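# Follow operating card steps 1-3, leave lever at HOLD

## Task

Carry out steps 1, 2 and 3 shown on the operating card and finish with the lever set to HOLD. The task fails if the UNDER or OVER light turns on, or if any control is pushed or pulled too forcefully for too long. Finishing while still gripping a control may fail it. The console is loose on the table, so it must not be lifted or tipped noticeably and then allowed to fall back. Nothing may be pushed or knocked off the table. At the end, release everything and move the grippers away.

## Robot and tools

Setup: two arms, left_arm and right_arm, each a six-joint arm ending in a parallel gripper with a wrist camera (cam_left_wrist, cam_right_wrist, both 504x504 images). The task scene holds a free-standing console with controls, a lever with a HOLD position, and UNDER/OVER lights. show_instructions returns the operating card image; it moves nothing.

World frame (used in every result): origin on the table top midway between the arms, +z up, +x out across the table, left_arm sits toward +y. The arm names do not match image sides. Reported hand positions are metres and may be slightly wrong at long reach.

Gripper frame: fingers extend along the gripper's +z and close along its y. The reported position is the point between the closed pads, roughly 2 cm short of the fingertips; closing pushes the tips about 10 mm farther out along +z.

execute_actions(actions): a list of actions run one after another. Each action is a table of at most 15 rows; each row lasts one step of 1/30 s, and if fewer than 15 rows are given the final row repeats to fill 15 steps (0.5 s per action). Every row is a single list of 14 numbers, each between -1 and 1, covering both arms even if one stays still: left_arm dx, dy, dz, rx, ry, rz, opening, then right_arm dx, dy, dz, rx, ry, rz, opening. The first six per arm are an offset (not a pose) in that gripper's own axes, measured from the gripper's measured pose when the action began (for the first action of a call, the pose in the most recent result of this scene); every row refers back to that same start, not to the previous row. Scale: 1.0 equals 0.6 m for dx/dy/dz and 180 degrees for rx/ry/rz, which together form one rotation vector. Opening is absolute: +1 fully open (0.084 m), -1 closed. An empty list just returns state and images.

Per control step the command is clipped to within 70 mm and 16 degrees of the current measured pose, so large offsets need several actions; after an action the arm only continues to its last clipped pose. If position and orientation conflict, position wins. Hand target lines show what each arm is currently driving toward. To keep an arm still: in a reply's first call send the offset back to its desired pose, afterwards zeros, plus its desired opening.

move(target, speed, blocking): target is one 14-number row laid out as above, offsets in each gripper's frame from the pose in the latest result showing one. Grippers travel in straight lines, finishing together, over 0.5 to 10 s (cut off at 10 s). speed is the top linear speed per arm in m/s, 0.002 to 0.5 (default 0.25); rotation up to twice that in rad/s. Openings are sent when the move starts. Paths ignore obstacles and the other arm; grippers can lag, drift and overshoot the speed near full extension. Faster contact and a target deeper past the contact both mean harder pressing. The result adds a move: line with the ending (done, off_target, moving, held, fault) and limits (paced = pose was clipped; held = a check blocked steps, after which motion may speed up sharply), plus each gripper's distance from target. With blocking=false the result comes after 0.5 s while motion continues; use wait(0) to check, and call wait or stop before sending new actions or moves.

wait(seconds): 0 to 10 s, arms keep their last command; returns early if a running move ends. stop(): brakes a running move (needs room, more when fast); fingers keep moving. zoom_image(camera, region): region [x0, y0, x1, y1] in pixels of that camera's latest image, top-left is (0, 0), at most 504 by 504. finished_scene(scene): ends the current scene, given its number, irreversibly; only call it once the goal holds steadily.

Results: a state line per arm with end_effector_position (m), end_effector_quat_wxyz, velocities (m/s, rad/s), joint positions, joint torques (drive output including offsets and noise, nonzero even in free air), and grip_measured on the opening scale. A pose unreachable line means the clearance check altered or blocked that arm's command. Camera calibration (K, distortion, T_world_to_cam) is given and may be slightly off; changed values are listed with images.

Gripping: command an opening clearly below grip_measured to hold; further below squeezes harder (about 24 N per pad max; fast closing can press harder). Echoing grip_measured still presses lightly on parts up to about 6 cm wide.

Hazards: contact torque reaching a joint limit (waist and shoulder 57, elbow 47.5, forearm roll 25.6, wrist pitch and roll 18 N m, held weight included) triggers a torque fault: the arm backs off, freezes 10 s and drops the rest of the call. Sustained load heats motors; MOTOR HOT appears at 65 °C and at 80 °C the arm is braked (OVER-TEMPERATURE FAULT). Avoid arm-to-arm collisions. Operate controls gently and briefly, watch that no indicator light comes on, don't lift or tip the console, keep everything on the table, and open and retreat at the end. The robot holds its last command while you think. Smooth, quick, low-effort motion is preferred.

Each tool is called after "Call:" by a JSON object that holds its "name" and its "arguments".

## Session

Call:
{"name": "show_instructions", "arguments": {}}

Call:
{"name": "execute_actions", "arguments": {"actions": []}}

Reference images for this scene: operating card.

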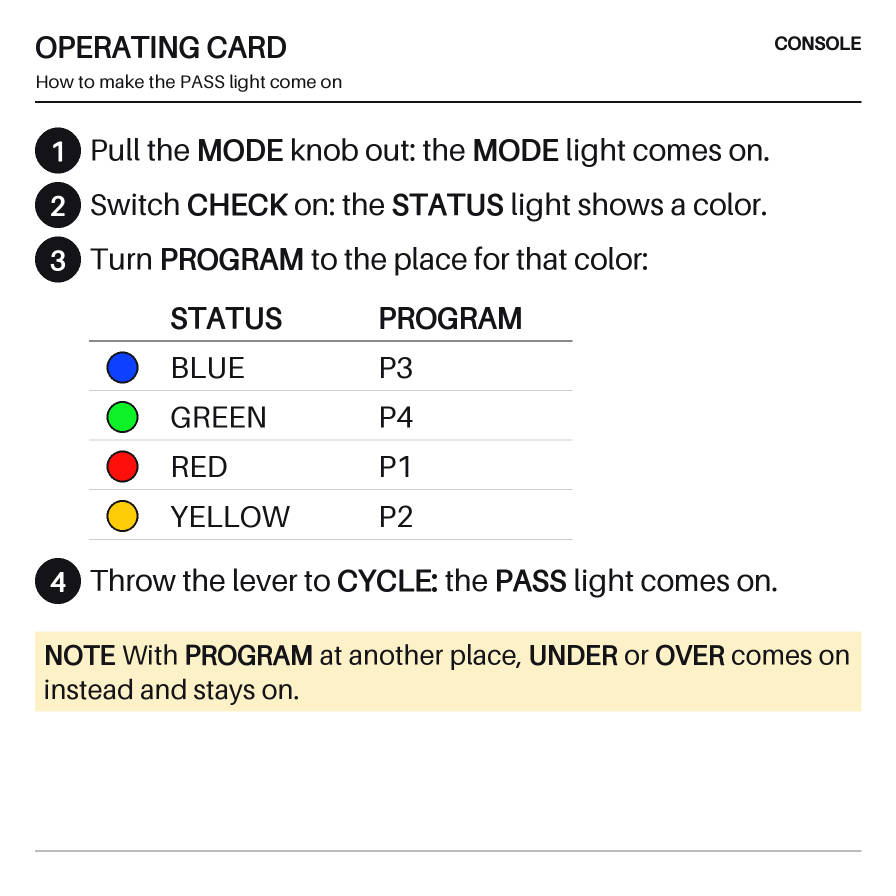

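Scene clock: 0.00 s.
left_arm: end_effector_position=(+0.4863, -0.1502, +0.3954) grip_measured=+1.00 end_effector_quat_wxyz=(+0.208, -0.508, +0.829, +0.108) end_effector_velocity=(+0.000, -0.000, -0.000) end_effector_angular_velocity=(-0.000, -0.000, +0.000) | right_arm: end_effector_position=(+0.3010, -0.6397, +0.3200) grip_measured=+1.00 end_effector_quat_wxyz=(+0.020, +0.919, +0.394, +0.014) end_effector_velocity=(+0.000, +0.001, -0.000) end_effector_angular_velocity=(+0.000, +0.000, +0.001)
Joint positions: left_arm=[-0.905 -0.821 -2.015  0.462 -1.366  1.068  0.084] | right_arm=[-0.709  0.085 -0.717 -0.002 -0.752 -1.345  0.084]
Joint velocities: left_arm=[ 0.    -0.001 -0.001 -0.     0.     0.     0.   ] | right_arm=[ 0.001  0.     0.001  0.     0.    -0.     0.   ]
Joint torques (N m, as the arm reports them, + toward a larger angle): no reading
Motor temperatures (°C, as the motors report them): left_arm=[26 24 27 24 32 28] | right_arm=[23 23 27 27 27 28]
Hand target (left_arm): +0.486, -0.150, +0.395; +0.208, -0.508, +0.829, +0.108
Hand target (right_arm): +0.301, -0.640, +0.320; +0.020, +0.919, +0.394, +0.014
camera_calibration (this result's frames):
cam_left_wrist: T_world_to_cam=[[-0.890333, 0.453508, -0.0404718, 0.549784], [0.386734, 0.800155, 0.458463, -0.184611], [0.240301, 0.392533, -0.887791, 0.425307], [0, 0, 0, 1]] pos_world=[0.458684, -0.268562, 0.484472]
cam_right_wrist: T_world_to_cam=[[0.717746, -0.695729, 0.028336, -0.63235], [-0.696146, -0.717857, 0.00785604, -0.188675], [0.0148755, -0.0253646, -0.999568, 0.427157], [0, 0, 0, 1]] pos_world=[0.316167, -0.564551, 0.446373]

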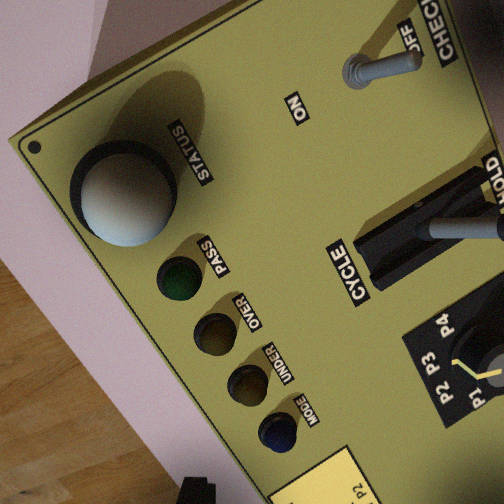

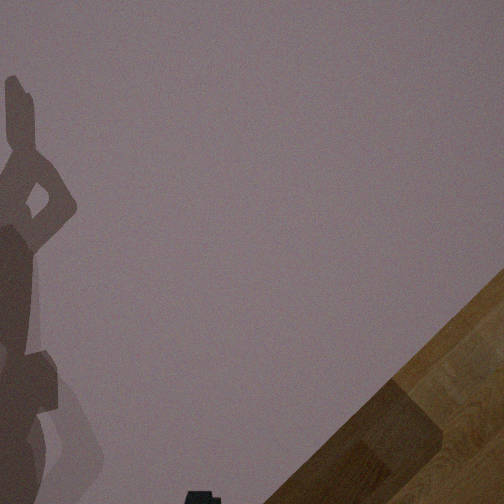

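Call:
{"name": "move", "arguments": {"target": [-0.314,0.46,0.098,0.144,0.016,0.3164,1, 0.5105,-0.5933,-0.19,-0.0432,0.1217,0.2561,-1], "speed": 0.3}}

Scene clock: 11.57 s.
left_arm: end_effector_position=(+0.3306, +0.1500, +0.4208) grip_measured=+1.00 end_effector_quat_wxyz=(+0.217, +0.000, +0.976, +0.000) end_effector_velocity=(+0.000, +0.000, +0.000) end_effector_angular_velocity=(-0.002, +0.001, -0.001) | right_arm: end_effector_position=(+0.2512, -0.1693, +0.4213) grip_measured=-1.00 end_effector_quat_wxyz=(-0.002, +0.976, -0.000, +0.217) end_effector_velocity=(-0.000, +0.000, +0.000) end_effector_angular_velocity=(-0.007, -0.005, -0.007)
Joint positions: left_arm=[-0.549  0.295 -0.725  0.33  -0.654  2.432  0.084] | right_arm=[ 0.808  0.305 -0.719 -0.494 -0.829  1.282  0.   ]
Joint velocities: left_arm=[ 0.002  0.    -0.001 -0.004  0.     0.005 -0.   ] | right_arm=[ 0.008 -0.005 -0.003 -0.013 -0.009  0.019  0.   ]
Joint torques (N m, as the arm reports them, + toward a larger angle): left_arm=[ -0.33  12.66 -17.88   1.48   0.27   0.61] | right_arm=[  0.06  17.68 -17.97  -0.64   0.33   0.12]
Motor temperatures (°C, as the motors report them): left_arm=[26 24 27 24 32 28] | right_arm=[23 23 27 27 27 28]
Hand target (left_arm): +0.331, +0.150, +0.421; +0.217, +0.000, +0.976, -0.000
Hand target (right_arm): +0.251, -0.169, +0.421; -0.002, +0.976, -0.000, +0.217
Off the commanded pose (left_arm): 0.001 m, 0 deg.
Off the commanded pose (right_arm): 0.002 m, 0 deg.
move: done; limits=paced
camera_calibration (this result's frames):
cam_left_wrist: T_world_to_cam=[[-0.0085903, 0.999941, -0.00670266, -0.111674], [0.903516, 0.0106337, 0.428422, -0.416002], [0.428468, -0.00237569, -0.903554, 0.371138], [0, 0, 0, 1]] pos_world=[0.215884, 0.116973, 0.512819]
cam_right_wrist: T_world_to_cam=[[0.00185251, -0.99965, -0.0263811, -0.120749], [-0.913351, 0.00905015, -0.407072, 0.46599], [0.407168, 0.0248493, -0.913015, 0.414556], [0, 0, 0, 1]] pos_world=[0.257042, -0.135225, 0.565002]

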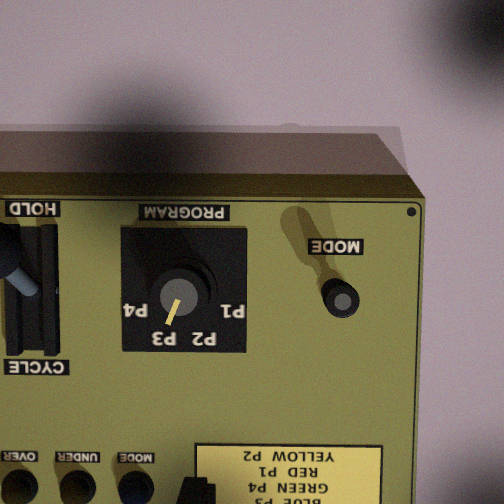

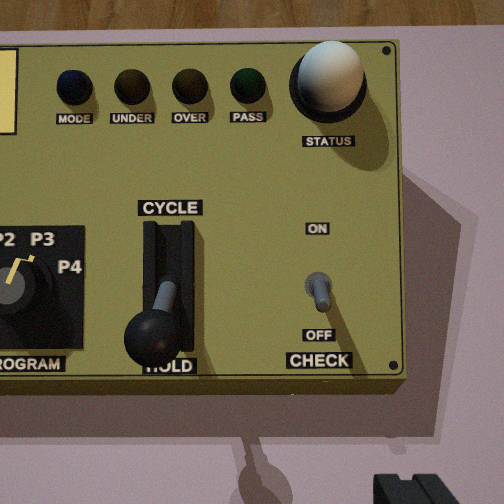

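Call:
{"name": "move", "arguments": {"target": [0.0375,0.0517,0.422,0,0.028,0,0.3, 0.2117,-0.337,0.572,0,-0.028,0,-1], "speed": 0.25}}

Scene clock: 31.00 s.
left_arm: end_effector_position=(+0.4178, +0.1816, +0.1818) grip_measured=+0.29 end_effector_quat_wxyz=(+0.171, +0.000, +0.985, -0.002) end_effector_velocity=(+0.000, +0.000, -0.001) end_effector_angular_velocity=(+0.011, -0.016, +0.006) | right_arm: end_effector_position=(+0.5107, +0.0336, +0.1646) grip_measured=-1.00 end_effector_quat_wxyz=(-0.002, +0.985, +0.000, +0.174) end_effector_velocity=(+0.001, +0.001, -0.002) end_effector_angular_velocity=(-0.003, +0.004, +0.001)
Joint positions: left_arm=[-0.358 -0.274 -0.695  0.814 -0.13   2.056  0.056] | right_arm=[ 0.627 -0.796 -1.462 -0.555 -0.476  1.27   0.   ]
Joint velocities: left_arm=[-0.008  0.     0.008  0.208 -0.001 -0.217  0.   ] | right_arm=[-0.    -0.008 -0.008  0.008 -0.004 -0.009  0.   ]
Joint torques (N m, as the arm reports them, + toward a larger angle): left_arm=[ -0.04  34.03 -14.5    0.73  -0.08   0.57] | right_arm=[  0.04  69.74 -16.29  -0.99   0.24   0.24]
Motor temperatures (°C, as the motors report them): left_arm=[26 24 27 24 32 28] | right_arm=[23 23 28 27 27 28]
Hand target (left_arm): +0.418, +0.182, +0.182; +0.172, +0.000, +0.985, -0.001
Hand target (right_arm): +0.511, +0.034, +0.164; -0.002, +0.985, +0.000, +0.173
Off the commanded pose (left_arm): 0.001 m, 0 deg.
Off the commanded pose (right_arm): 0.001 m, 0 deg.
move: done
camera_calibration (this result's frames):
cam_left_wrist: T_world_to_cam=[[-0.00812311, 0.999926, -0.00903044, -0.14388], [0.939725, 0.0107206, 0.341763, -0.392111], [0.341835, -0.00570995, -0.939743, 0.16122], [0, 0, 0, 1]] pos_world=[0.312197, 0.148993, 0.284215]
cam_right_wrist: T_world_to_cam=[[0.000511417, -0.999643, -0.0266986, 0.0755882], [-0.945723, 0.00819288, -0.324872, 0.599717], [0.324975, 0.0254156, -0.945381, 0.116787], [0, 0, 0, 1]] pos_world=[0.529174, 0.0676797, 0.307257]

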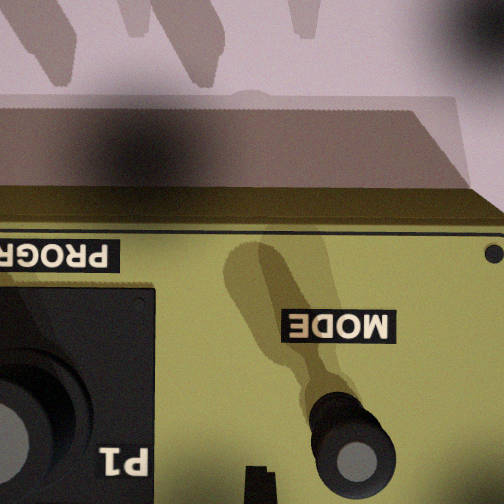

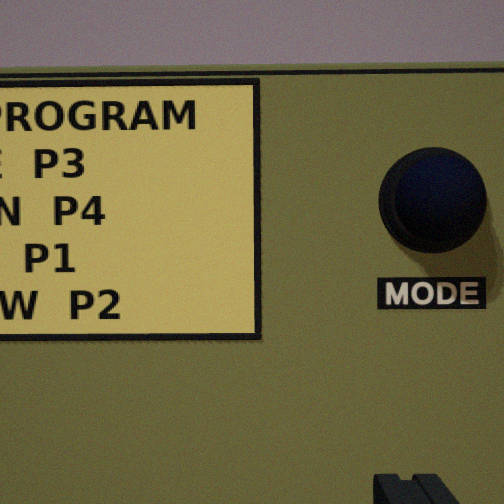

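Call:
{"name": "move", "arguments": {"target": [0,0,0.113,0,0,0,0.3, 0,0,0.03,0,0,0,-1], "speed": 0.06}}

Call:
{"name": "move", "arguments": {"target": [0,0,0,0,0,0,-1, 0,0,0.007,0,0,0,-1], "speed": 0.008}}

Scene clock: 36.13 s.
left_arm: end_effector_position=(+0.4406, +0.1814, +0.1184) grip_measured=+0.29 end_effector_quat_wxyz=(+0.149, +0.001, +0.989, -0.002) end_effector_velocity=(+0.002, -0.000, -0.002) end_effector_angular_velocity=(+0.011, -0.016, +0.003) | right_arm: end_effector_position=(+0.5168, +0.0337, +0.1478) grip_measured=-1.00 end_effector_quat_wxyz=(-0.002, +0.985, +0.000, +0.174) end_effector_velocity=(+0.001, +0.001, +0.001) end_effector_angular_velocity=(+0.002, -0.001, -0.001)
Joint positions: left_arm=[-0.337 -0.468 -0.777  1.316 -0.078  1.568  0.056] | right_arm=[ 0.62  -0.83  -1.476 -0.573 -0.458  1.285  0.   ]
Joint velocities: left_arm=[-0.008 -0.005  0.003  0.309 -0.012 -0.316 -0.   ] | right_arm=[-0.     0.    -0.001  0.     0.001  0.001  0.   ]
Joint torques (N m, as the arm reports them, + toward a larger angle): left_arm=[ -0.78  39.74 -13.29   1.48  -0.25   0.51] | right_arm=[  0.12  70.31 -15.81   0.29   0.09   0.37]
Motor temperatures (°C, as the motors report them): left_arm=[26 24 27 24 32 28] | right_arm=[23 23 28 27 27 28]
Hand target (left_arm): +0.441, +0.181, +0.118; +0.150, +0.001, +0.989, -0.001
Hand target (right_arm): +0.517, +0.034, +0.148; -0.002, +0.985, +0.000, +0.174
Off the commanded pose (left_arm): 0.000 m, 3 deg.
Off the commanded pose (right_arm): 0.000 m, 0 deg.
move: off_target (left_arm)
camera_calibration (this result's frames):
cam_left_wrist: T_world_to_cam=[[-0.0069029, 0.999935, -0.00907588, -0.144603], [0.954133, 0.00930274, 0.299238, -0.393013], [0.299303, -0.00659398, -0.954135, 0.114488], [0, 0, 0, 1]] pos_world=[0.339722, 0.149004, 0.22553]
cam_right_wrist: T_world_to_cam=[[0.000556023, -0.999641, -0.0267703, 0.0752077], [-0.945743, 0.00817241, -0.324813, 0.60001], [0.324916, 0.0254984, -0.945399, 0.0989079], [0, 0, 0, 1]] pos_world=[0.535276, 0.0677552, 0.290412]

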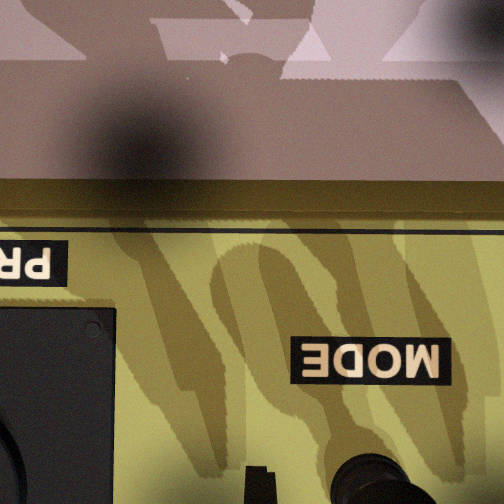

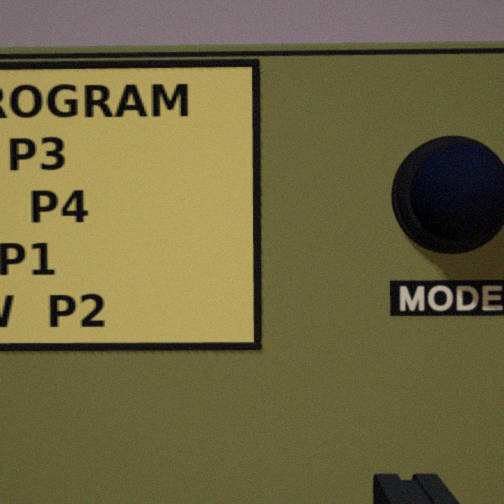

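Scene clock: 36.87 s.
left_arm: end_effector_position=(+0.4407, +0.1806, +0.1185) grip_measured=-0.45 end_effector_quat_wxyz=(+0.149, +0.002, +0.989, -0.003) end_effector_velocity=(-0.001, +0.001, -0.001) end_effector_angular_velocity=(+0.003, +0.002, +0.001) | right_arm: end_effector_position=(+0.5181, +0.0337, +0.1440) grip_measured=-1.00 end_effector_quat_wxyz=(-0.002, +0.985, +0.000, +0.174) end_effector_velocity=(+0.001, -0.001, -0.002) end_effector_angular_velocity=(+0.000, +0.000, -0.001)
Joint positions: left_arm=[-0.337 -0.468 -0.777  1.322 -0.076  1.563  0.024] | right_arm=[ 0.619 -0.838 -1.48  -0.578 -0.454  1.289  0.   ]
Joint velocities: left_arm=[ 0.001 -0.001  0.001 -0.01  -0.003  0.011 -0.   ] | right_arm=[-0.001 -0.003 -0.001 -0.001  0.002  0.001  0.   ]
Joint torques (N m, as the arm reports them, + toward a larger angle): left_arm=[ 18.42  38.61 -12.04   0.7   -3.85   0.55] | right_arm=[ -2.28  71.59 -16.3   -0.75   0.27   0.28]
Motor temperatures (°C, as the motors report them): left_arm=[26 24 27 24 32 28] | right_arm=[23 23 28 27 27 28]
Hand target (left_arm): +0.441, +0.181, +0.118; +0.149, +0.001, +0.989, -0.002
Hand target (right_arm): +0.518, +0.034, +0.144; -0.002, +0.985, +0.000, +0.174
Off the commanded pose (left_arm): 0.001 m, 0 deg.
Off the commanded pose (right_arm): 0.000 m, 0 deg.
move: done
camera_calibration (this result's frames):
cam_left_wrist: T_world_to_cam=[[-0.00590694, 0.999921, -0.0110573, -0.144062], [0.954009, 0.00894925, 0.299646, -0.39299], [0.299721, -0.00877879, -0.953986, 0.114713], [0, 0, 0, 1]] pos_world=[0.339683, 0.148575, 0.225599]
cam_right_wrist: T_world_to_cam=[[0.000563362, -0.999642, -0.0267507, 0.0751024], [-0.945761, 0.00815768, -0.324761, 0.60006], [0.324862, 0.0254827, -0.945418, 0.0949394], [0, 0, 0, 1]] pos_world=[0.536629, 0.0677611, 0.286642]

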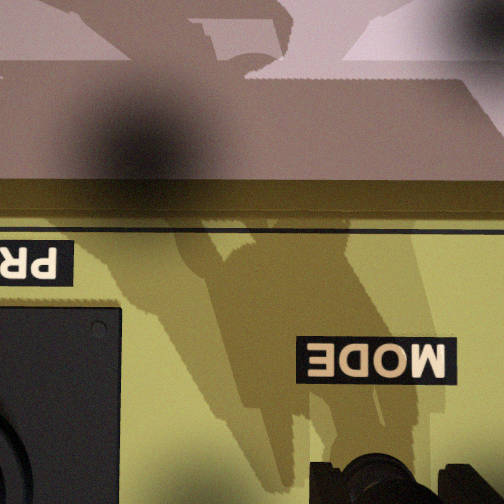

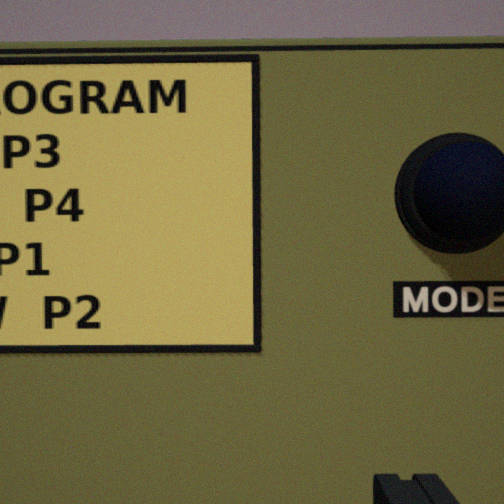

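Call:
{"name": "move", "arguments": {"target": [0,-0.001,0,0,0,0,-1, 0,0,0.009,0,0,0,-1], "speed": 0.008}}

Scene clock: 39.47 s.
left_arm: end_effector_position=(+0.4407, +0.1804, +0.1184) grip_measured=-0.45 end_effector_quat_wxyz=(+0.149, +0.001, +0.989, -0.003) end_effector_velocity=(-0.000, -0.000, +0.000) end_effector_angular_velocity=(+0.000, -0.000, +0.000) | right_arm: end_effector_position=(+0.5199, +0.0337, +0.1391) grip_measured=-1.00 end_effector_quat_wxyz=(-0.002, +0.985, +0.000, +0.174) end_effector_velocity=(+0.000, -0.000, -0.003) end_effector_angular_velocity=(-0.000, +0.002, -0.002)
Joint positions: left_arm=[-0.338 -0.468 -0.778  1.319 -0.077  1.564  0.024] | right_arm=[ 0.617 -0.847 -1.484 -0.583 -0.449  1.293  0.   ]
Joint velocities: left_arm=[-0.001  0.    -0.    -0.001 -0.001 -0.     0.   ] | right_arm=[-0.001 -0.005 -0.002 -0.001  0.002  0.002  0.   ]
Joint torques (N m, as the arm reports them, + toward a larger angle): left_arm=[ 13.21  38.31 -12.34   1.08  -2.87   0.53] | right_arm=[ -2.1   70.6  -15.71  -0.58   0.33   0.36]
Motor temperatures (°C, as the motors report them): left_arm=[26 24 27 24 32 28] | right_arm=[23 23 28 27 27 28]
Hand target (left_arm): +0.441, +0.180, +0.118; +0.149, +0.002, +0.989, -0.003
Hand target (right_arm): +0.520, +0.034, +0.139; -0.002, +0.985, +0.000, +0.174
Off the commanded pose (left_arm): 0.000 m, 0 deg.
Off the commanded pose (right_arm): 0.000 m, 0 deg.
move: done
camera_calibration (this result's frames):
cam_left_wrist: T_world_to_cam=[[-0.00631692, 0.999927, -0.0103155, -0.143695], [0.954034, 0.00911733, 0.29956, -0.392975], [0.299632, -0.00794903, -0.954022, 0.114581], [0, 0, 0, 1]] pos_world=[0.339672, 0.148178, 0.22555]
cam_right_wrist: T_world_to_cam=[[0.000573298, -0.999642, -0.0267364, 0.0749722], [-0.94578, 0.00814215, -0.324705, 0.60013], [0.324807, 0.0254729, -0.945437, 0.089773], [0, 0, 0, 1]] pos_world=[0.53839, 0.0677722, 0.281745]

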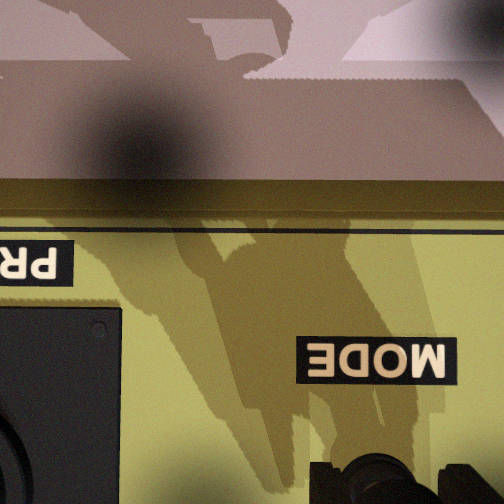

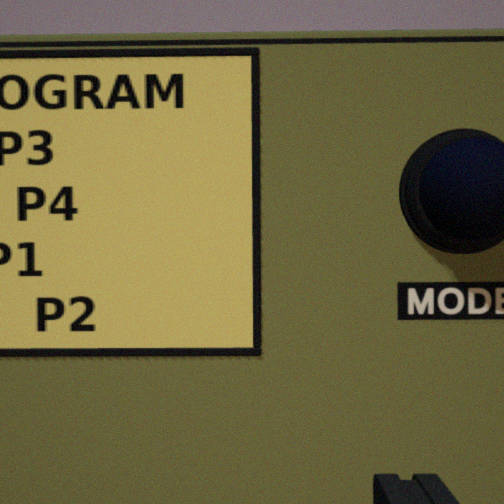

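Call:
{"name": "move", "arguments": {"target": [0,-0.002,0,0,0,0,-1, 0,0,0.006,0,0,0,-1], "speed": 0.007}}

Scene clock: 41.60 s.
left_arm: end_effector_position=(+0.4407, +0.1797, +0.1185) grip_measured=-0.45 end_effector_quat_wxyz=(+0.149, +0.001, +0.989, -0.002) end_effector_velocity=(-0.001, -0.000, -0.000) end_effector_angular_velocity=(+0.001, +0.001, -0.000) | right_arm: end_effector_position=(+0.5210, +0.0337, +0.1359) grip_measured=-1.00 end_effector_quat_wxyz=(-0.002, +0.985, +0.000, +0.174) end_effector_velocity=(+0.000, +0.001, -0.002) end_effector_angular_velocity=(+0.001, +0.000, -0.001)
Joint positions: left_arm=[-0.34  -0.468 -0.778  1.317 -0.079  1.564  0.024] | right_arm=[ 0.616 -0.854 -1.488 -0.587 -0.446  1.296  0.   ]
Joint velocities: left_arm=[-0.001 -0.     0.001 -0.004 -0.001  0.003  0.   ] | right_arm=[ 0.    -0.004 -0.002 -0.     0.002  0.002  0.   ]
Joint torques (N m, as the arm reports them, + toward a larger angle): left_arm=[  1.44  36.51 -12.28   0.55  -0.19   0.49] | right_arm=[ -3.22  70.95 -16.3   -0.46   0.27   0.26]
Motor temperatures (°C, as the motors report them): left_arm=[26 24 27 24 32 28] | right_arm=[23 24 28 27 27 28]
Hand target (left_arm): +0.441, +0.179, +0.118; +0.149, +0.001, +0.989, -0.003
Hand target (right_arm): +0.521, +0.034, +0.136; -0.002, +0.985, +0.000, +0.174
Off the commanded pose (left_arm): 0.001 m, 0 deg.
Off the commanded pose (right_arm): 0.000 m, 0 deg.
move: done
camera_calibration (this result's frames):
cam_left_wrist: T_world_to_cam=[[-0.00700216, 0.999935, -0.00898311, -0.14292], [0.95401, 0.00937233, 0.299627, -0.393017], [0.299692, -0.00647194, -0.954014, 0.114285], [0, 0, 0, 1]] pos_world=[0.339691, 0.147334, 0.225504]
cam_right_wrist: T_world_to_cam=[[0.000579185, -0.999643, -0.0267194, 0.0748823], [-0.945796, 0.00812986, -0.324661, 0.600174], [0.324762, 0.0254591, -0.945453, 0.0863714], [0, 0, 0, 1]] pos_world=[0.539549, 0.0677772, 0.278514]

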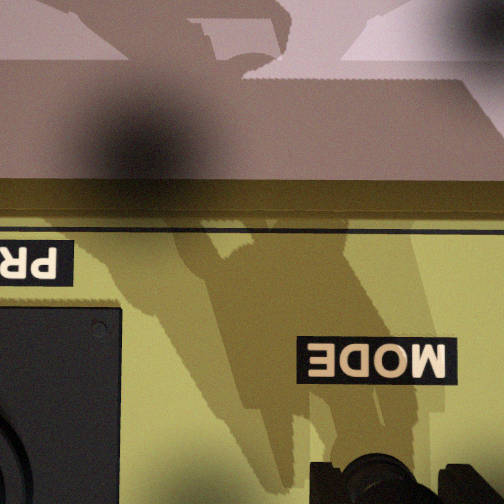

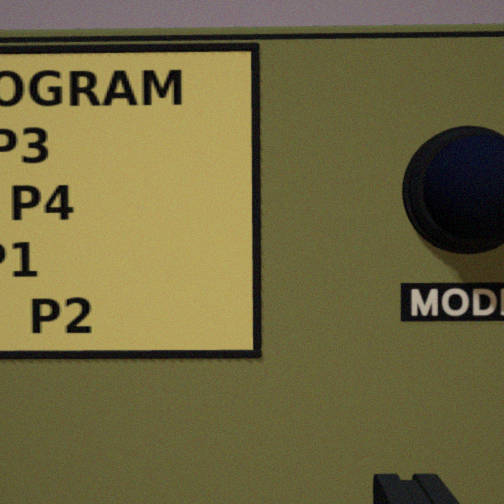

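Call:
{"name": "move", "arguments": {"target": [0.0004,-0.0005,-0.008,0,0,0,-1, 0,0,0.005,0,0,0,-1], "speed": 0.008}}

Scene clock: 44.30 s.
left_arm: end_effector_position=(+0.4391, +0.1793, +0.1227) grip_measured=-0.45 end_effector_quat_wxyz=(+0.150, +0.001, +0.989, -0.002) end_effector_velocity=(-0.001, +0.000, +0.001) end_effector_angular_velocity=(+0.001, +0.004, +0.002) | right_arm: end_effector_position=(+0.5221, +0.0342, +0.1349) grip_measured=-1.00 end_effector_quat_wxyz=(-0.003, +0.985, +0.000, +0.174) end_effector_velocity=(-0.000, -0.000, -0.002) end_effector_angular_velocity=(+0.002, +0.000, +0.002)
Joint positions: left_arm=[-0.342 -0.456 -0.773  1.262 -0.081  1.617  0.024] | right_arm=[ 0.615 -0.858 -1.491 -0.589 -0.445  1.298  0.   ]
Joint velocities: left_arm=[-0.     0.003  0.    -0.08  -0.003  0.078 -0.   ] | right_arm=[-0.001 -0.001  0.003 -0.002  0.005  0.001  0.   ]
Joint torques (N m, as the arm reports them, + toward a larger angle): left_arm=[ -8.44  42.33 -13.24   0.35   1.58   0.73] | right_arm=[-11.32  31.87 -11.34  -2.13   3.75   0.22]
Motor temperatures (°C, as the motors report them): left_arm=[26 24 27 24 32 28] | right_arm=[23 24 28 27 27 28]
Hand target (left_arm): +0.439, +0.179, +0.123; +0.150, +0.001, +0.989, -0.002
Hand target (right_arm): +0.522, +0.034, +0.133; -0.002, +0.985, +0.000, +0.174
Off the commanded pose (left_arm): 0.000 m, 0 deg.
Off the commanded pose (right_arm): 0.002 m, 0 deg.
move: done
camera_calibration (this result's frames):
cam_left_wrist: T_world_to_cam=[[-0.00690828, 0.999932, -0.00938958, -0.142495], [0.953325, 0.00942025, 0.301801, -0.392753], [0.301868, -0.0068664, -0.953325, 0.117865], [0, 0, 0, 1]] pos_world=[0.337857, 0.146995, 0.229558]
cam_right_wrist: T_world_to_cam=[[0.00045171, -0.999638, -0.0269145, 0.0754441], [-0.945373, 0.00834698, -0.325884, 0.60083], [0.32599, 0.0255914, -0.945027, 0.0843961], [0, 0, 0, 1]] pos_world=[0.540462, 0.0682418, 0.277588]

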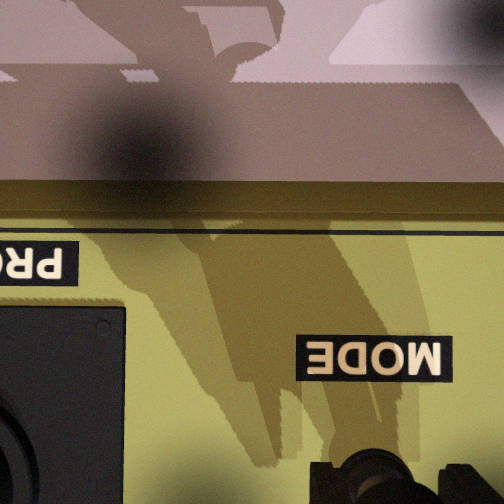

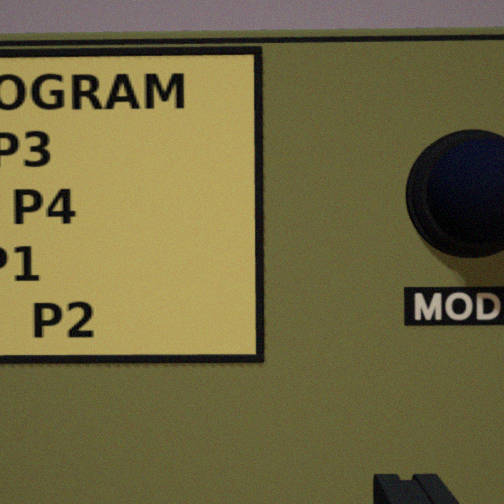

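Call:
{"name": "move", "arguments": {"target": [0.0008,0.0008,-0.017,0,0,0,-1, 0,0,-0.0008,0,0,0,-1], "speed": 0.012}}

Scene clock: 47.00 s.
left_arm: end_effector_position=(+0.4357, +0.1796, +0.1319) grip_measured=-0.45 end_effector_quat_wxyz=(+0.152, +0.001, +0.988, -0.002) end_effector_velocity=(-0.001, -0.000, +0.003) end_effector_angular_velocity=(-0.001, +0.003, -0.001) | right_arm: end_effector_position=(+0.5222, +0.0342, +0.1352) grip_measured=-1.00 end_effector_quat_wxyz=(-0.003, +0.985, +0.000, +0.174) end_effector_velocity=(-0.001, +0.000, -0.001) end_effector_angular_velocity=(-0.002, +0.001, +0.001)
Joint positions: left_arm=[-0.344 -0.428 -0.76   1.141 -0.086  1.737  0.024] | right_arm=[ 0.615 -0.857 -1.491 -0.589 -0.445  1.298  0.   ]
Joint velocities: left_arm=[ 0.     0.008 -0.001 -0.126 -0.003  0.127 -0.   ] | right_arm=[ 0.001 -0.     0.001 -0.    -0.002 -0.     0.   ]
Joint torques (N m, as the arm reports them, + toward a larger angle): left_arm=[  0.17  34.24 -12.32   0.02   0.27   0.39] | right_arm=[-2.24 48.39 -8.72  0.61 -0.99  0.38]
Motor temperatures (°C, as the motors report them): left_arm=[26 24 27 24 32 28] | right_arm=[23 24 28 27 27 28]
Hand target (left_arm): +0.436, +0.180, +0.132; +0.152, +0.001, +0.988, -0.002
Hand target (right_arm): +0.522, +0.034, +0.135; -0.003, +0.985, +0.000, +0.174
Off the commanded pose (left_arm): 0.001 m, 0 deg.
Off the commanded pose (right_arm): 0.000 m, 0 deg.
move: done
camera_calibration (this result's frames):
cam_left_wrist: T_world_to_cam=[[-0.00681295, 0.999929, -0.00982693, -0.142681], [0.952085, 0.00949114, 0.305686, -0.392272], [0.305757, -0.00727346, -0.952082, 0.125823], [0, 0, 0, 1]] pos_world=[0.334034, 0.147309, 0.238304]
cam_right_wrist: T_world_to_cam=[[0.000556833, -0.999619, -0.0275811, 0.0755003], [-0.945298, 0.00847101, -0.326099, 0.601009], [0.326208, 0.0262539, -0.944933, 0.0845119], [0, 0, 0, 1]] pos_world=[0.540522, 0.0681617, 0.277929]

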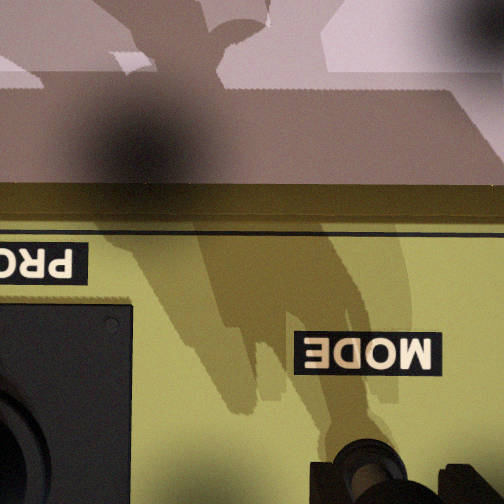

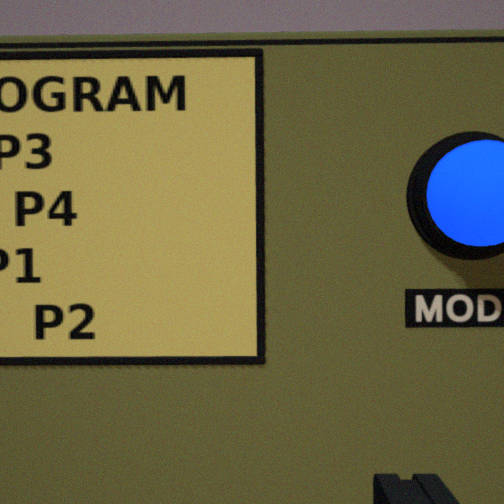

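Call:
{"name": "move", "arguments": {"target": [0,0,-0.003,0,0,0,-1, 0,0,0,0,0,0,-1], "speed": 0.01}}

Call:
{"name": "move", "arguments": {"target": [0,0,0,0,0,0,0.8, 0,0,-0.03,0,0,0,-1], "speed": 0.05}}

Call:
{"name": "move", "arguments": {"target": [0.004,0,-0.085,0,-0.014,0,0.8, 0,0.353,-0.095,0,0,0,-1], "speed": 0.25}}

Call:
{"name": "move", "arguments": {"target": [0,-0.2,0,0,0,0.5,0.8, -0.216,0,0,0,0,0,-1], "speed": 0.35}}

Scene clock: 63.23 s.
left_arm: end_effector_position=(+0.4349, +0.1797, +0.1330) grip_measured=-0.45 end_effector_quat_wxyz=(+0.152, +0.001, +0.988, -0.002) end_effector_velocity=(-0.000, -0.000, +0.001) end_effector_angular_velocity=(+0.000, -0.001, +0.001) | right_arm: end_effector_position=(+0.5219, +0.0343, +0.1354) grip_measured=-1.00 end_effector_quat_wxyz=(-0.003, +0.985, +0.000, +0.174) end_effector_velocity=(-0.000, +0.000, -0.000) end_effector_angular_velocity=(+0.001, +0.001, -0.001)
Joint positions: left_arm=[-0.344 -0.424 -0.759  1.112 -0.087  1.766  0.024] | right_arm=[ 0.616 -0.857 -1.491 -0.589 -0.446  1.298  0.   ]
Joint velocities: left_arm=[-0.001  0.003  0.001 -0.015 -0.002  0.014 -0.   ] | right_arm=[ 0.    -0.001 -0.001  0.001  0.     0.     0.   ]
Joint torques (N m, as the arm reports them, + toward a larger angle): left_arm=[  1.21  51.22 -12.29   0.85  -0.92   0.54] | right_arm=[ -8.53  51.64 -12.39  -1.84   0.84   0.47]
Motor temperatures (°C, as the motors report them): left_arm=[26 24 27 24 32 28] | right_arm=[23 24 28 27 27 28]
Hand target (left_arm): +0.435, +0.180, +0.134; +0.153, +0.001, +0.988, -0.002
Hand target (right_arm): +0.522, +0.034, +0.135; -0.003, +0.985, +0.000, +0.174
Off the commanded pose (left_arm): 0.001 m, 0 deg.
Off the commanded pose (right_arm): 0.000 m, 0 deg.
move: done
camera_calibration (this result's frames):
cam_left_wrist: T_world_to_cam=[[-0.00691886, 0.999928, -0.00976313, -0.142737], [0.952312, 0.00956713, 0.304977, -0.391843], [0.305048, -0.00718745, -0.95231, 0.127459], [0, 0, 0, 1]] pos_world=[0.333288, 0.147391, 0.23949]
cam_right_wrist: T_world_to_cam=[[0.000557133, -0.999639, -0.0268765, 0.0754359], [-0.945391, 0.00823359, -0.325835, 0.600741], [0.325939, 0.0255904, -0.945045, 0.0849116], [0, 0, 0, 1]] pos_world=[0.540217, 0.0682895, 0.278015]

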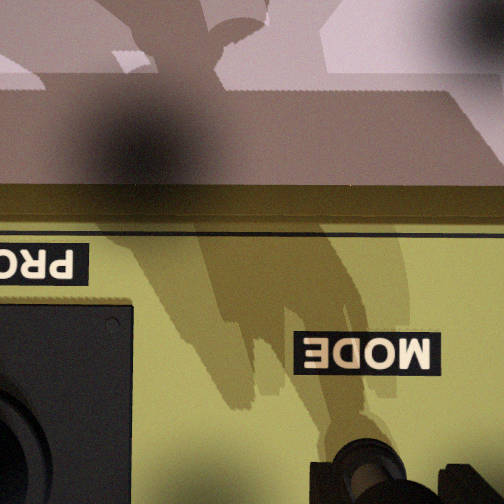

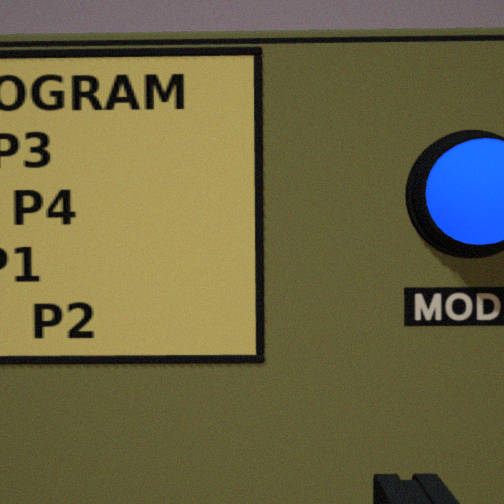

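Scene clock: 64.07 s.
left_arm: end_effector_position=(+0.4349, +0.1797, +0.1330) grip_measured=+0.80 end_effector_quat_wxyz=(+0.152, +0.001, +0.988, -0.002) end_effector_velocity=(-0.000, -0.000, -0.000) end_effector_angular_velocity=(-0.000, +0.000, -0.000) | right_arm: end_effector_position=(+0.5158, +0.0341, +0.1519) grip_measured=-1.00 end_effector_quat_wxyz=(-0.002, +0.985, +0.000, +0.174) end_effector_velocity=(-0.001, -0.000, +0.002) end_effector_angular_velocity=(-0.001, +0.001, +0.000)
Joint positions: left_arm=[-0.344 -0.424 -0.759  1.112 -0.087  1.766  0.077] | right_arm=[ 0.622 -0.823 -1.475 -0.57  -0.463  1.283  0.   ]
Joint velocities: left_arm=[-0.     0.     0.     0.     0.    -0.001  0.   ] | right_arm=[ 0.001  0.004  0.002  0.003 -0.002 -0.003  0.   ]
Joint torques (N m, as the arm reports them, + toward a larger angle): left_arm=[  0.98  38.51 -14.2    1.6   -0.11   0.62] | right_arm=[ -1.23  69.42 -16.35  -0.47   0.22   0.39]
Motor temperatures (°C, as the motors report them): left_arm=[26 24 27 24 32 28] | right_arm=[23 24 28 27 27 28]
Hand target (left_arm): +0.435, +0.180, +0.133; +0.152, +0.001, +0.988, -0.002
Hand target (right_arm): +0.516, +0.034, +0.152; -0.002, +0.985, +0.000, +0.174
Off the commanded pose (left_arm): 0.000 m, 0 deg.
Off the commanded pose (right_arm): 0.000 m, 0 deg.
move: done
camera_calibration (this result's frames):
cam_left_wrist: T_world_to_cam=[[-0.00692176, 0.999928, -0.00975536, -0.142739], [0.952312, 0.0095675, 0.304974, -0.391844], [0.305046, -0.00717919, -0.952311, 0.127463], [0, 0, 0, 1]] pos_world=[0.333288, 0.147392, 0.239494]
cam_right_wrist: T_world_to_cam=[[0.000494225, -0.999642, -0.0267333, 0.0757813], [-0.945388, 0.00824657, -0.325842, 0.60042], [0.325946, 0.0254344, -0.945046, 0.10257], [0, 0, 0, 1]] pos_world=[0.53416, 0.068194, 0.294602]

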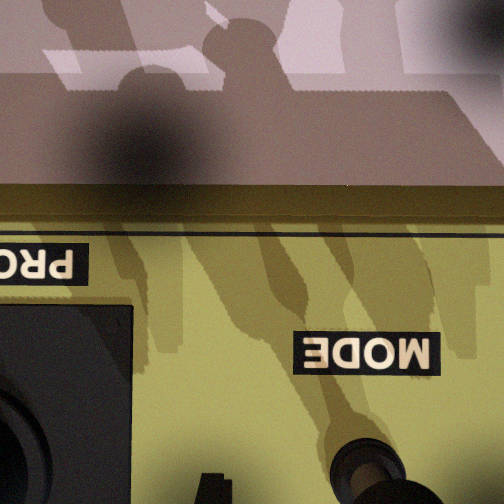

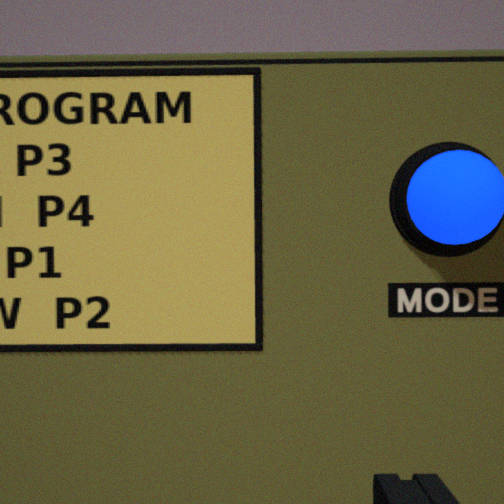

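Scene clock: 65.63 s.
left_arm: end_effector_position=(+0.4173, +0.1799, +0.1809) grip_measured=+0.80 end_effector_quat_wxyz=(+0.175, +0.001, +0.985, -0.002) end_effector_velocity=(-0.000, +0.000, +0.001) end_effector_angular_velocity=(-0.002, +0.005, -0.001) | right_arm: end_effector_position=(+0.4961, -0.1776, +0.2045) grip_measured=-1.00 end_effector_quat_wxyz=(-0.002, +0.985, +0.000, +0.174) end_effector_velocity=(+0.000, -0.002, +0.002) end_effector_angular_velocity=(+0.002, +0.002, -0.000)
Joint positions: left_arm=[-0.363 -0.274 -0.69   0.891 -0.125  1.976  0.077] | right_arm=[ 0.359 -0.436 -0.99  -0.614 -0.299  1.097  0.   ]
Joint velocities: left_arm=[ 0.002  0.001 -0.002 -0.068 -0.002  0.069 -0.   ] | right_arm=[-0.005  0.004  0.001  0.017  0.    -0.021  0.   ]
Joint torques (N m, as the arm reports them, + toward a larger angle): left_arm=[  0.71  35.22 -15.26   0.97  -0.05   0.51] | right_arm=[ -2.1   51.87 -15.92   0.3    0.21   0.47]
Motor temperatures (°C, as the motors report them): left_arm=[26 24 27 24 32 28] | right_arm=[23 24 28 27 27 28]
Hand target (left_arm): +0.417, +0.180, +0.181; +0.174, +0.001, +0.985, -0.002
Hand target (right_arm): +0.496, -0.178, +0.205; -0.002, +0.985, +0.000, +0.174
Off the commanded pose (left_arm): 0.000 m, 0 deg.
Off the commanded pose (right_arm): 0.001 m, 0 deg.
move: done
camera_calibration (this result's frames):
cam_left_wrist: T_world_to_cam=[[-0.00686671, 0.999929, -0.00968899, -0.142595], [0.937436, 0.00980975, 0.348019, -0.391351], [0.348089, -0.00669307, -0.937438, 0.157742], [0, 0, 0, 1]] pos_world=[0.310979, 0.14748, 0.282689]
cam_right_wrist: T_world_to_cam=[[0.000598015, -0.999654, -0.0263056, -0.134607], [-0.945299, 0.00801591, -0.326107, 0.600606], [0.326205, 0.0250617, -0.944967, 0.163896], [0, 0, 0, 1]] pos_world=[0.514369, -0.143482, 0.347197]

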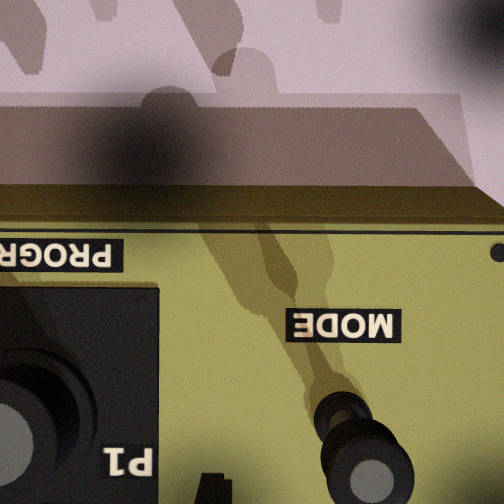

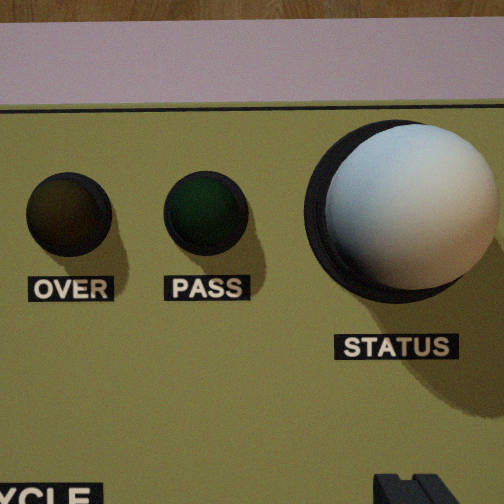

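Scene clock: 68.77 s.
left_arm: end_effector_position=(+0.4168, +0.0597, +0.1811) grip_measured=+0.80 end_effector_quat_wxyz=(+0.127, +0.696, +0.695, +0.124) end_effector_velocity=(-0.000, +0.001, +0.000) end_effector_angular_velocity=(+0.004, +0.029, -0.002) | right_arm: end_effector_position=(+0.3738, -0.1773, +0.1601) grip_measured=-1.00 end_effector_quat_wxyz=(-0.003, +0.985, +0.000, +0.173) end_effector_velocity=(-0.000, -0.000, -0.000) end_effector_angular_velocity=(+0.000, -0.000, -0.002)
Joint positions: left_arm=[-0.615 -0.372 -0.826  0.899 -0.23   3.307  0.077] | right_arm=[ 0.508 -0.322 -0.689 -1.183 -0.229  1.823  0.   ]
Joint velocities: left_arm=[ 0.008 -0.006 -0.017 -0.164 -0.011  0.172 -0.   ] | right_arm=[-0.    -0.001  0.001 -0.007 -0.     0.009  0.   ]
Joint torques (N m, as the arm reports them, + toward a larger angle): left_arm=[  1.42  38.95 -13.83   1.77   0.01   0.64] | right_arm=[ -1.47  43.18 -13.54  -0.82  -0.06   0.23]
Motor temperatures (°C, as the motors report them): left_arm=[26 24 27 24 32 28] | right_arm=[23 24 28 27 27 28]
Hand target (left_arm): +0.417, +0.060, +0.181; +0.125, +0.697, +0.695, +0.123
Hand target (right_arm): +0.374, -0.177, +0.160; -0.003, +0.985, +0.000, +0.173
Off the commanded pose (left_arm): 0.000 m, 0 deg.
Off the commanded pose (right_arm): 0.001 m, 0 deg.
move: done
camera_calibration (this result's frames):
cam_left_wrist: T_world_to_cam=[[0.938166, 0.0102675, 0.346035, -0.421607], [0.00652408, -0.999907, 0.0119811, 0.119308], [0.346126, -0.00898273, -0.938145, 0.158323], [0, 0, 0, 1]] pos_world=[0.33996, 0.125048, 0.292991]
cam_right_wrist: T_world_to_cam=[[0.000845172, -0.999635, -0.0269942, -0.135342], [-0.945995, 0.00795176, -0.324084, 0.470492], [0.32418, 0.0258103, -0.945643, 0.162771], [0, 0, 0, 1]] pos_world=[0.39243, -0.143235, 0.302748]

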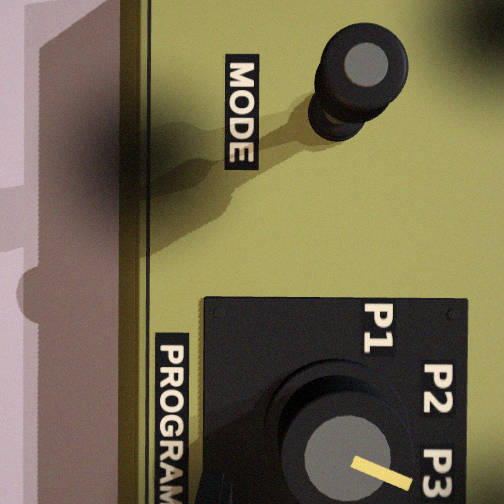

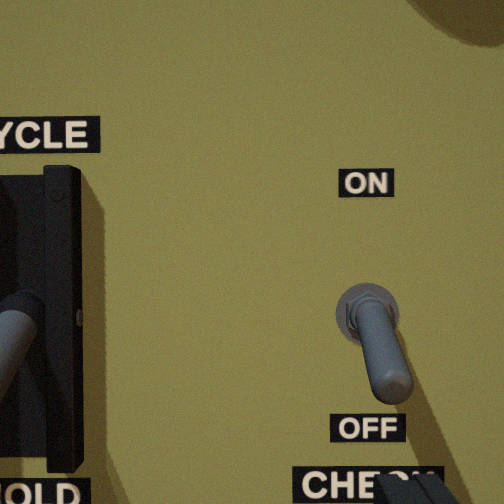

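Call:
{"name": "move", "arguments": {"target": [-0.001,-0.004,0.117,0,0,0,0.8, 0,0.005,0.075,0,0,0,-1], "speed": 0.07}}

Call:
{"name": "move", "arguments": {"target": [0,0,0,0,0,0,-0.6, 0.042,0,0,0,0,0,-1], "speed": 0.02}}

Scene clock: 75.00 s.
left_arm: end_effector_position=(+0.4389, +0.0588, +0.1147) grip_measured=+0.80 end_effector_quat_wxyz=(+0.122, +0.697, +0.696, +0.121) end_effector_velocity=(+0.001, +0.000, -0.002) end_effector_angular_velocity=(-0.004, -0.031, +0.000) | right_arm: end_effector_position=(+0.3889, -0.1801, +0.1180) grip_measured=-1.00 end_effector_quat_wxyz=(-0.002, +0.985, +0.000, +0.171) end_effector_velocity=(+0.000, -0.001, -0.002) end_effector_angular_velocity=(+0.006, -0.012, -0.000)
Joint positions: left_arm=[-0.591 -0.546 -0.883  1.38  -0.173  2.838  0.077] | right_arm=[ 0.48  -0.441 -0.718 -1.583 -0.203  2.205  0.   ]
Joint velocities: left_arm=[-0.004  0.001  0.017  0.264 -0.004 -0.269  0.   ] | right_arm=[-0.    -0.002  0.009 -0.119 -0.002  0.121  0.   ]
Joint torques (N m, as the arm reports them, + toward a larger angle): left_arm=[  1.27  44.12 -14.31   0.55  -0.27   0.38] | right_arm=[ -1.17  45.02 -12.3    0.    -0.6    0.22]
Motor temperatures (°C, as the motors report them): left_arm=[26 24 27 24 32 28] | right_arm=[23 24 28 27 27 28]
Hand target (left_arm): +0.439, +0.059, +0.114; +0.124, +0.697, +0.696, +0.122
Hand target (right_arm): +0.389, -0.180, +0.118; -0.002, +0.985, +0.000, +0.172
Off the commanded pose (left_arm): 0.000 m, 1 deg.
Off the commanded pose (right_arm): 0.000 m, 0 deg.
move: done
camera_calibration (this result's frames):
cam_left_wrist: T_world_to_cam=[[0.941446, 0.00963365, 0.337025, -0.419758], [0.00681633, -0.999931, 0.00954165, 0.119228], [0.337094, -0.00668568, -0.941447, 0.092604], [0, 0, 0, 1]] pos_world=[0.36315, 0.123883, 0.227513]
cam_right_wrist: T_world_to_cam=[[0.000400698, -0.99968, -0.0252939, -0.139361], [-0.947209, 0.00773023, -0.320524, 0.471154], [0.320617, 0.024087, -0.946903, 0.119374], [0, 0, 0, 1]] pos_world=[0.408064, -0.145834, 0.260527]

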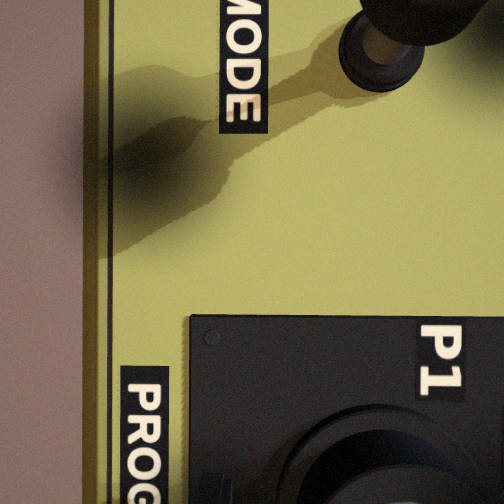

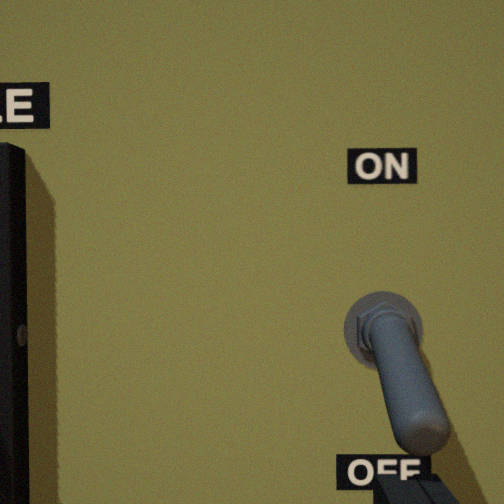

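Scene clock: 76.60 s.
left_arm: end_effector_position=(+0.4388, +0.0587, +0.1146) grip_measured=-0.01 end_effector_quat_wxyz=(+0.122, +0.697, +0.696, +0.121) end_effector_velocity=(+0.001, -0.000, +0.000) end_effector_angular_velocity=(-0.001, -0.001, +0.001) | right_arm: end_effector_position=(+0.4126, -0.1801, +0.1265) grip_measured=-1.00 end_effector_quat_wxyz=(-0.002, +0.985, +0.000, +0.172) end_effector_velocity=(+0.002, -0.000, +0.000) end_effector_angular_velocity=(-0.003, +0.005, -0.000)
Joint positions: left_arm=[-0.591 -0.546 -0.883  1.38  -0.172  2.838  0.043] | right_arm=[ 0.448 -0.453 -0.77  -1.425 -0.197  2.012  0.   ]
Joint velocities: left_arm=[ 0.001 -0.    -0.002 -0.     0.    -0.    -0.   ] | right_arm=[-0.003 -0.004 -0.007  0.047  0.    -0.051  0.   ]
Joint torques (N m, as the arm reports them, + toward a larger angle): left_arm=[  8.9   42.54 -19.65   1.56  -1.46   0.61] | right_arm=[ -3.03  46.38 -13.53  -1.27  -0.24   0.54]
Motor temperatures (°C, as the motors report them): left_arm=[26 24 27 24 32 28] | right_arm=[23 24 28 27 27 28]
Hand target (left_arm): +0.439, +0.059, +0.115; +0.122, +0.697, +0.696, +0.121
Hand target (right_arm): +0.413, -0.180, +0.127; -0.002, +0.985, +0.000, +0.172
Off the commanded pose (left_arm): 0.000 m, 0 deg.
Off the commanded pose (right_arm): 0.000 m, 0 deg.
move: done
camera_calibration (this result's frames):
cam_left_wrist: T_world_to_cam=[[0.941524, 0.00956432, 0.336811, -0.419626], [0.00671845, -0.999931, 0.00961395, 0.119245], [0.33688, -0.00678892, -0.941523, 0.0926767], [0, 0, 0, 1]] pos_world=[0.363066, 0.123879, 0.227446]
cam_right_wrist: T_world_to_cam=[[0.000558477, -0.999665, -0.0258849, -0.139129], [-0.946759, 0.00780488, -0.321848, 0.496272], [0.321942, 0.0246865, -0.946438, 0.119343], [0, 0, 0, 1]] pos_world=[0.431507, -0.145902, 0.269074]

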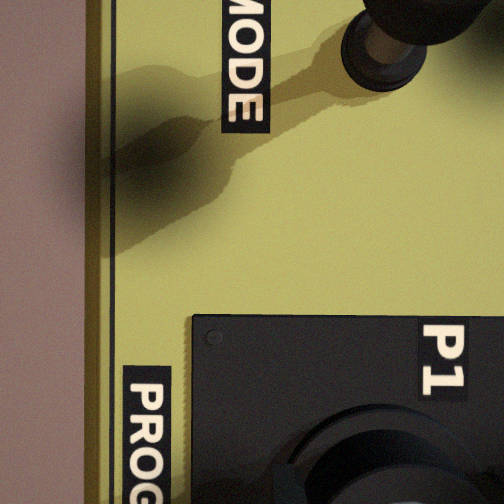

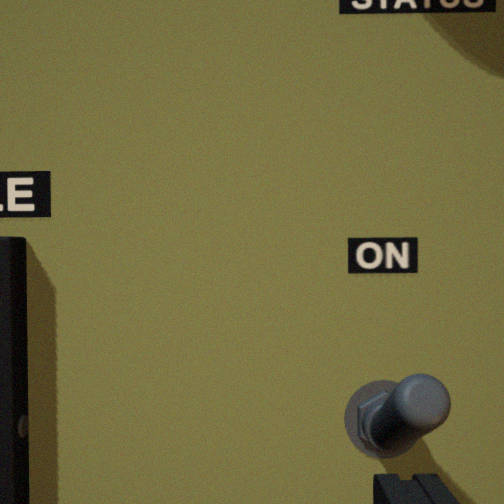

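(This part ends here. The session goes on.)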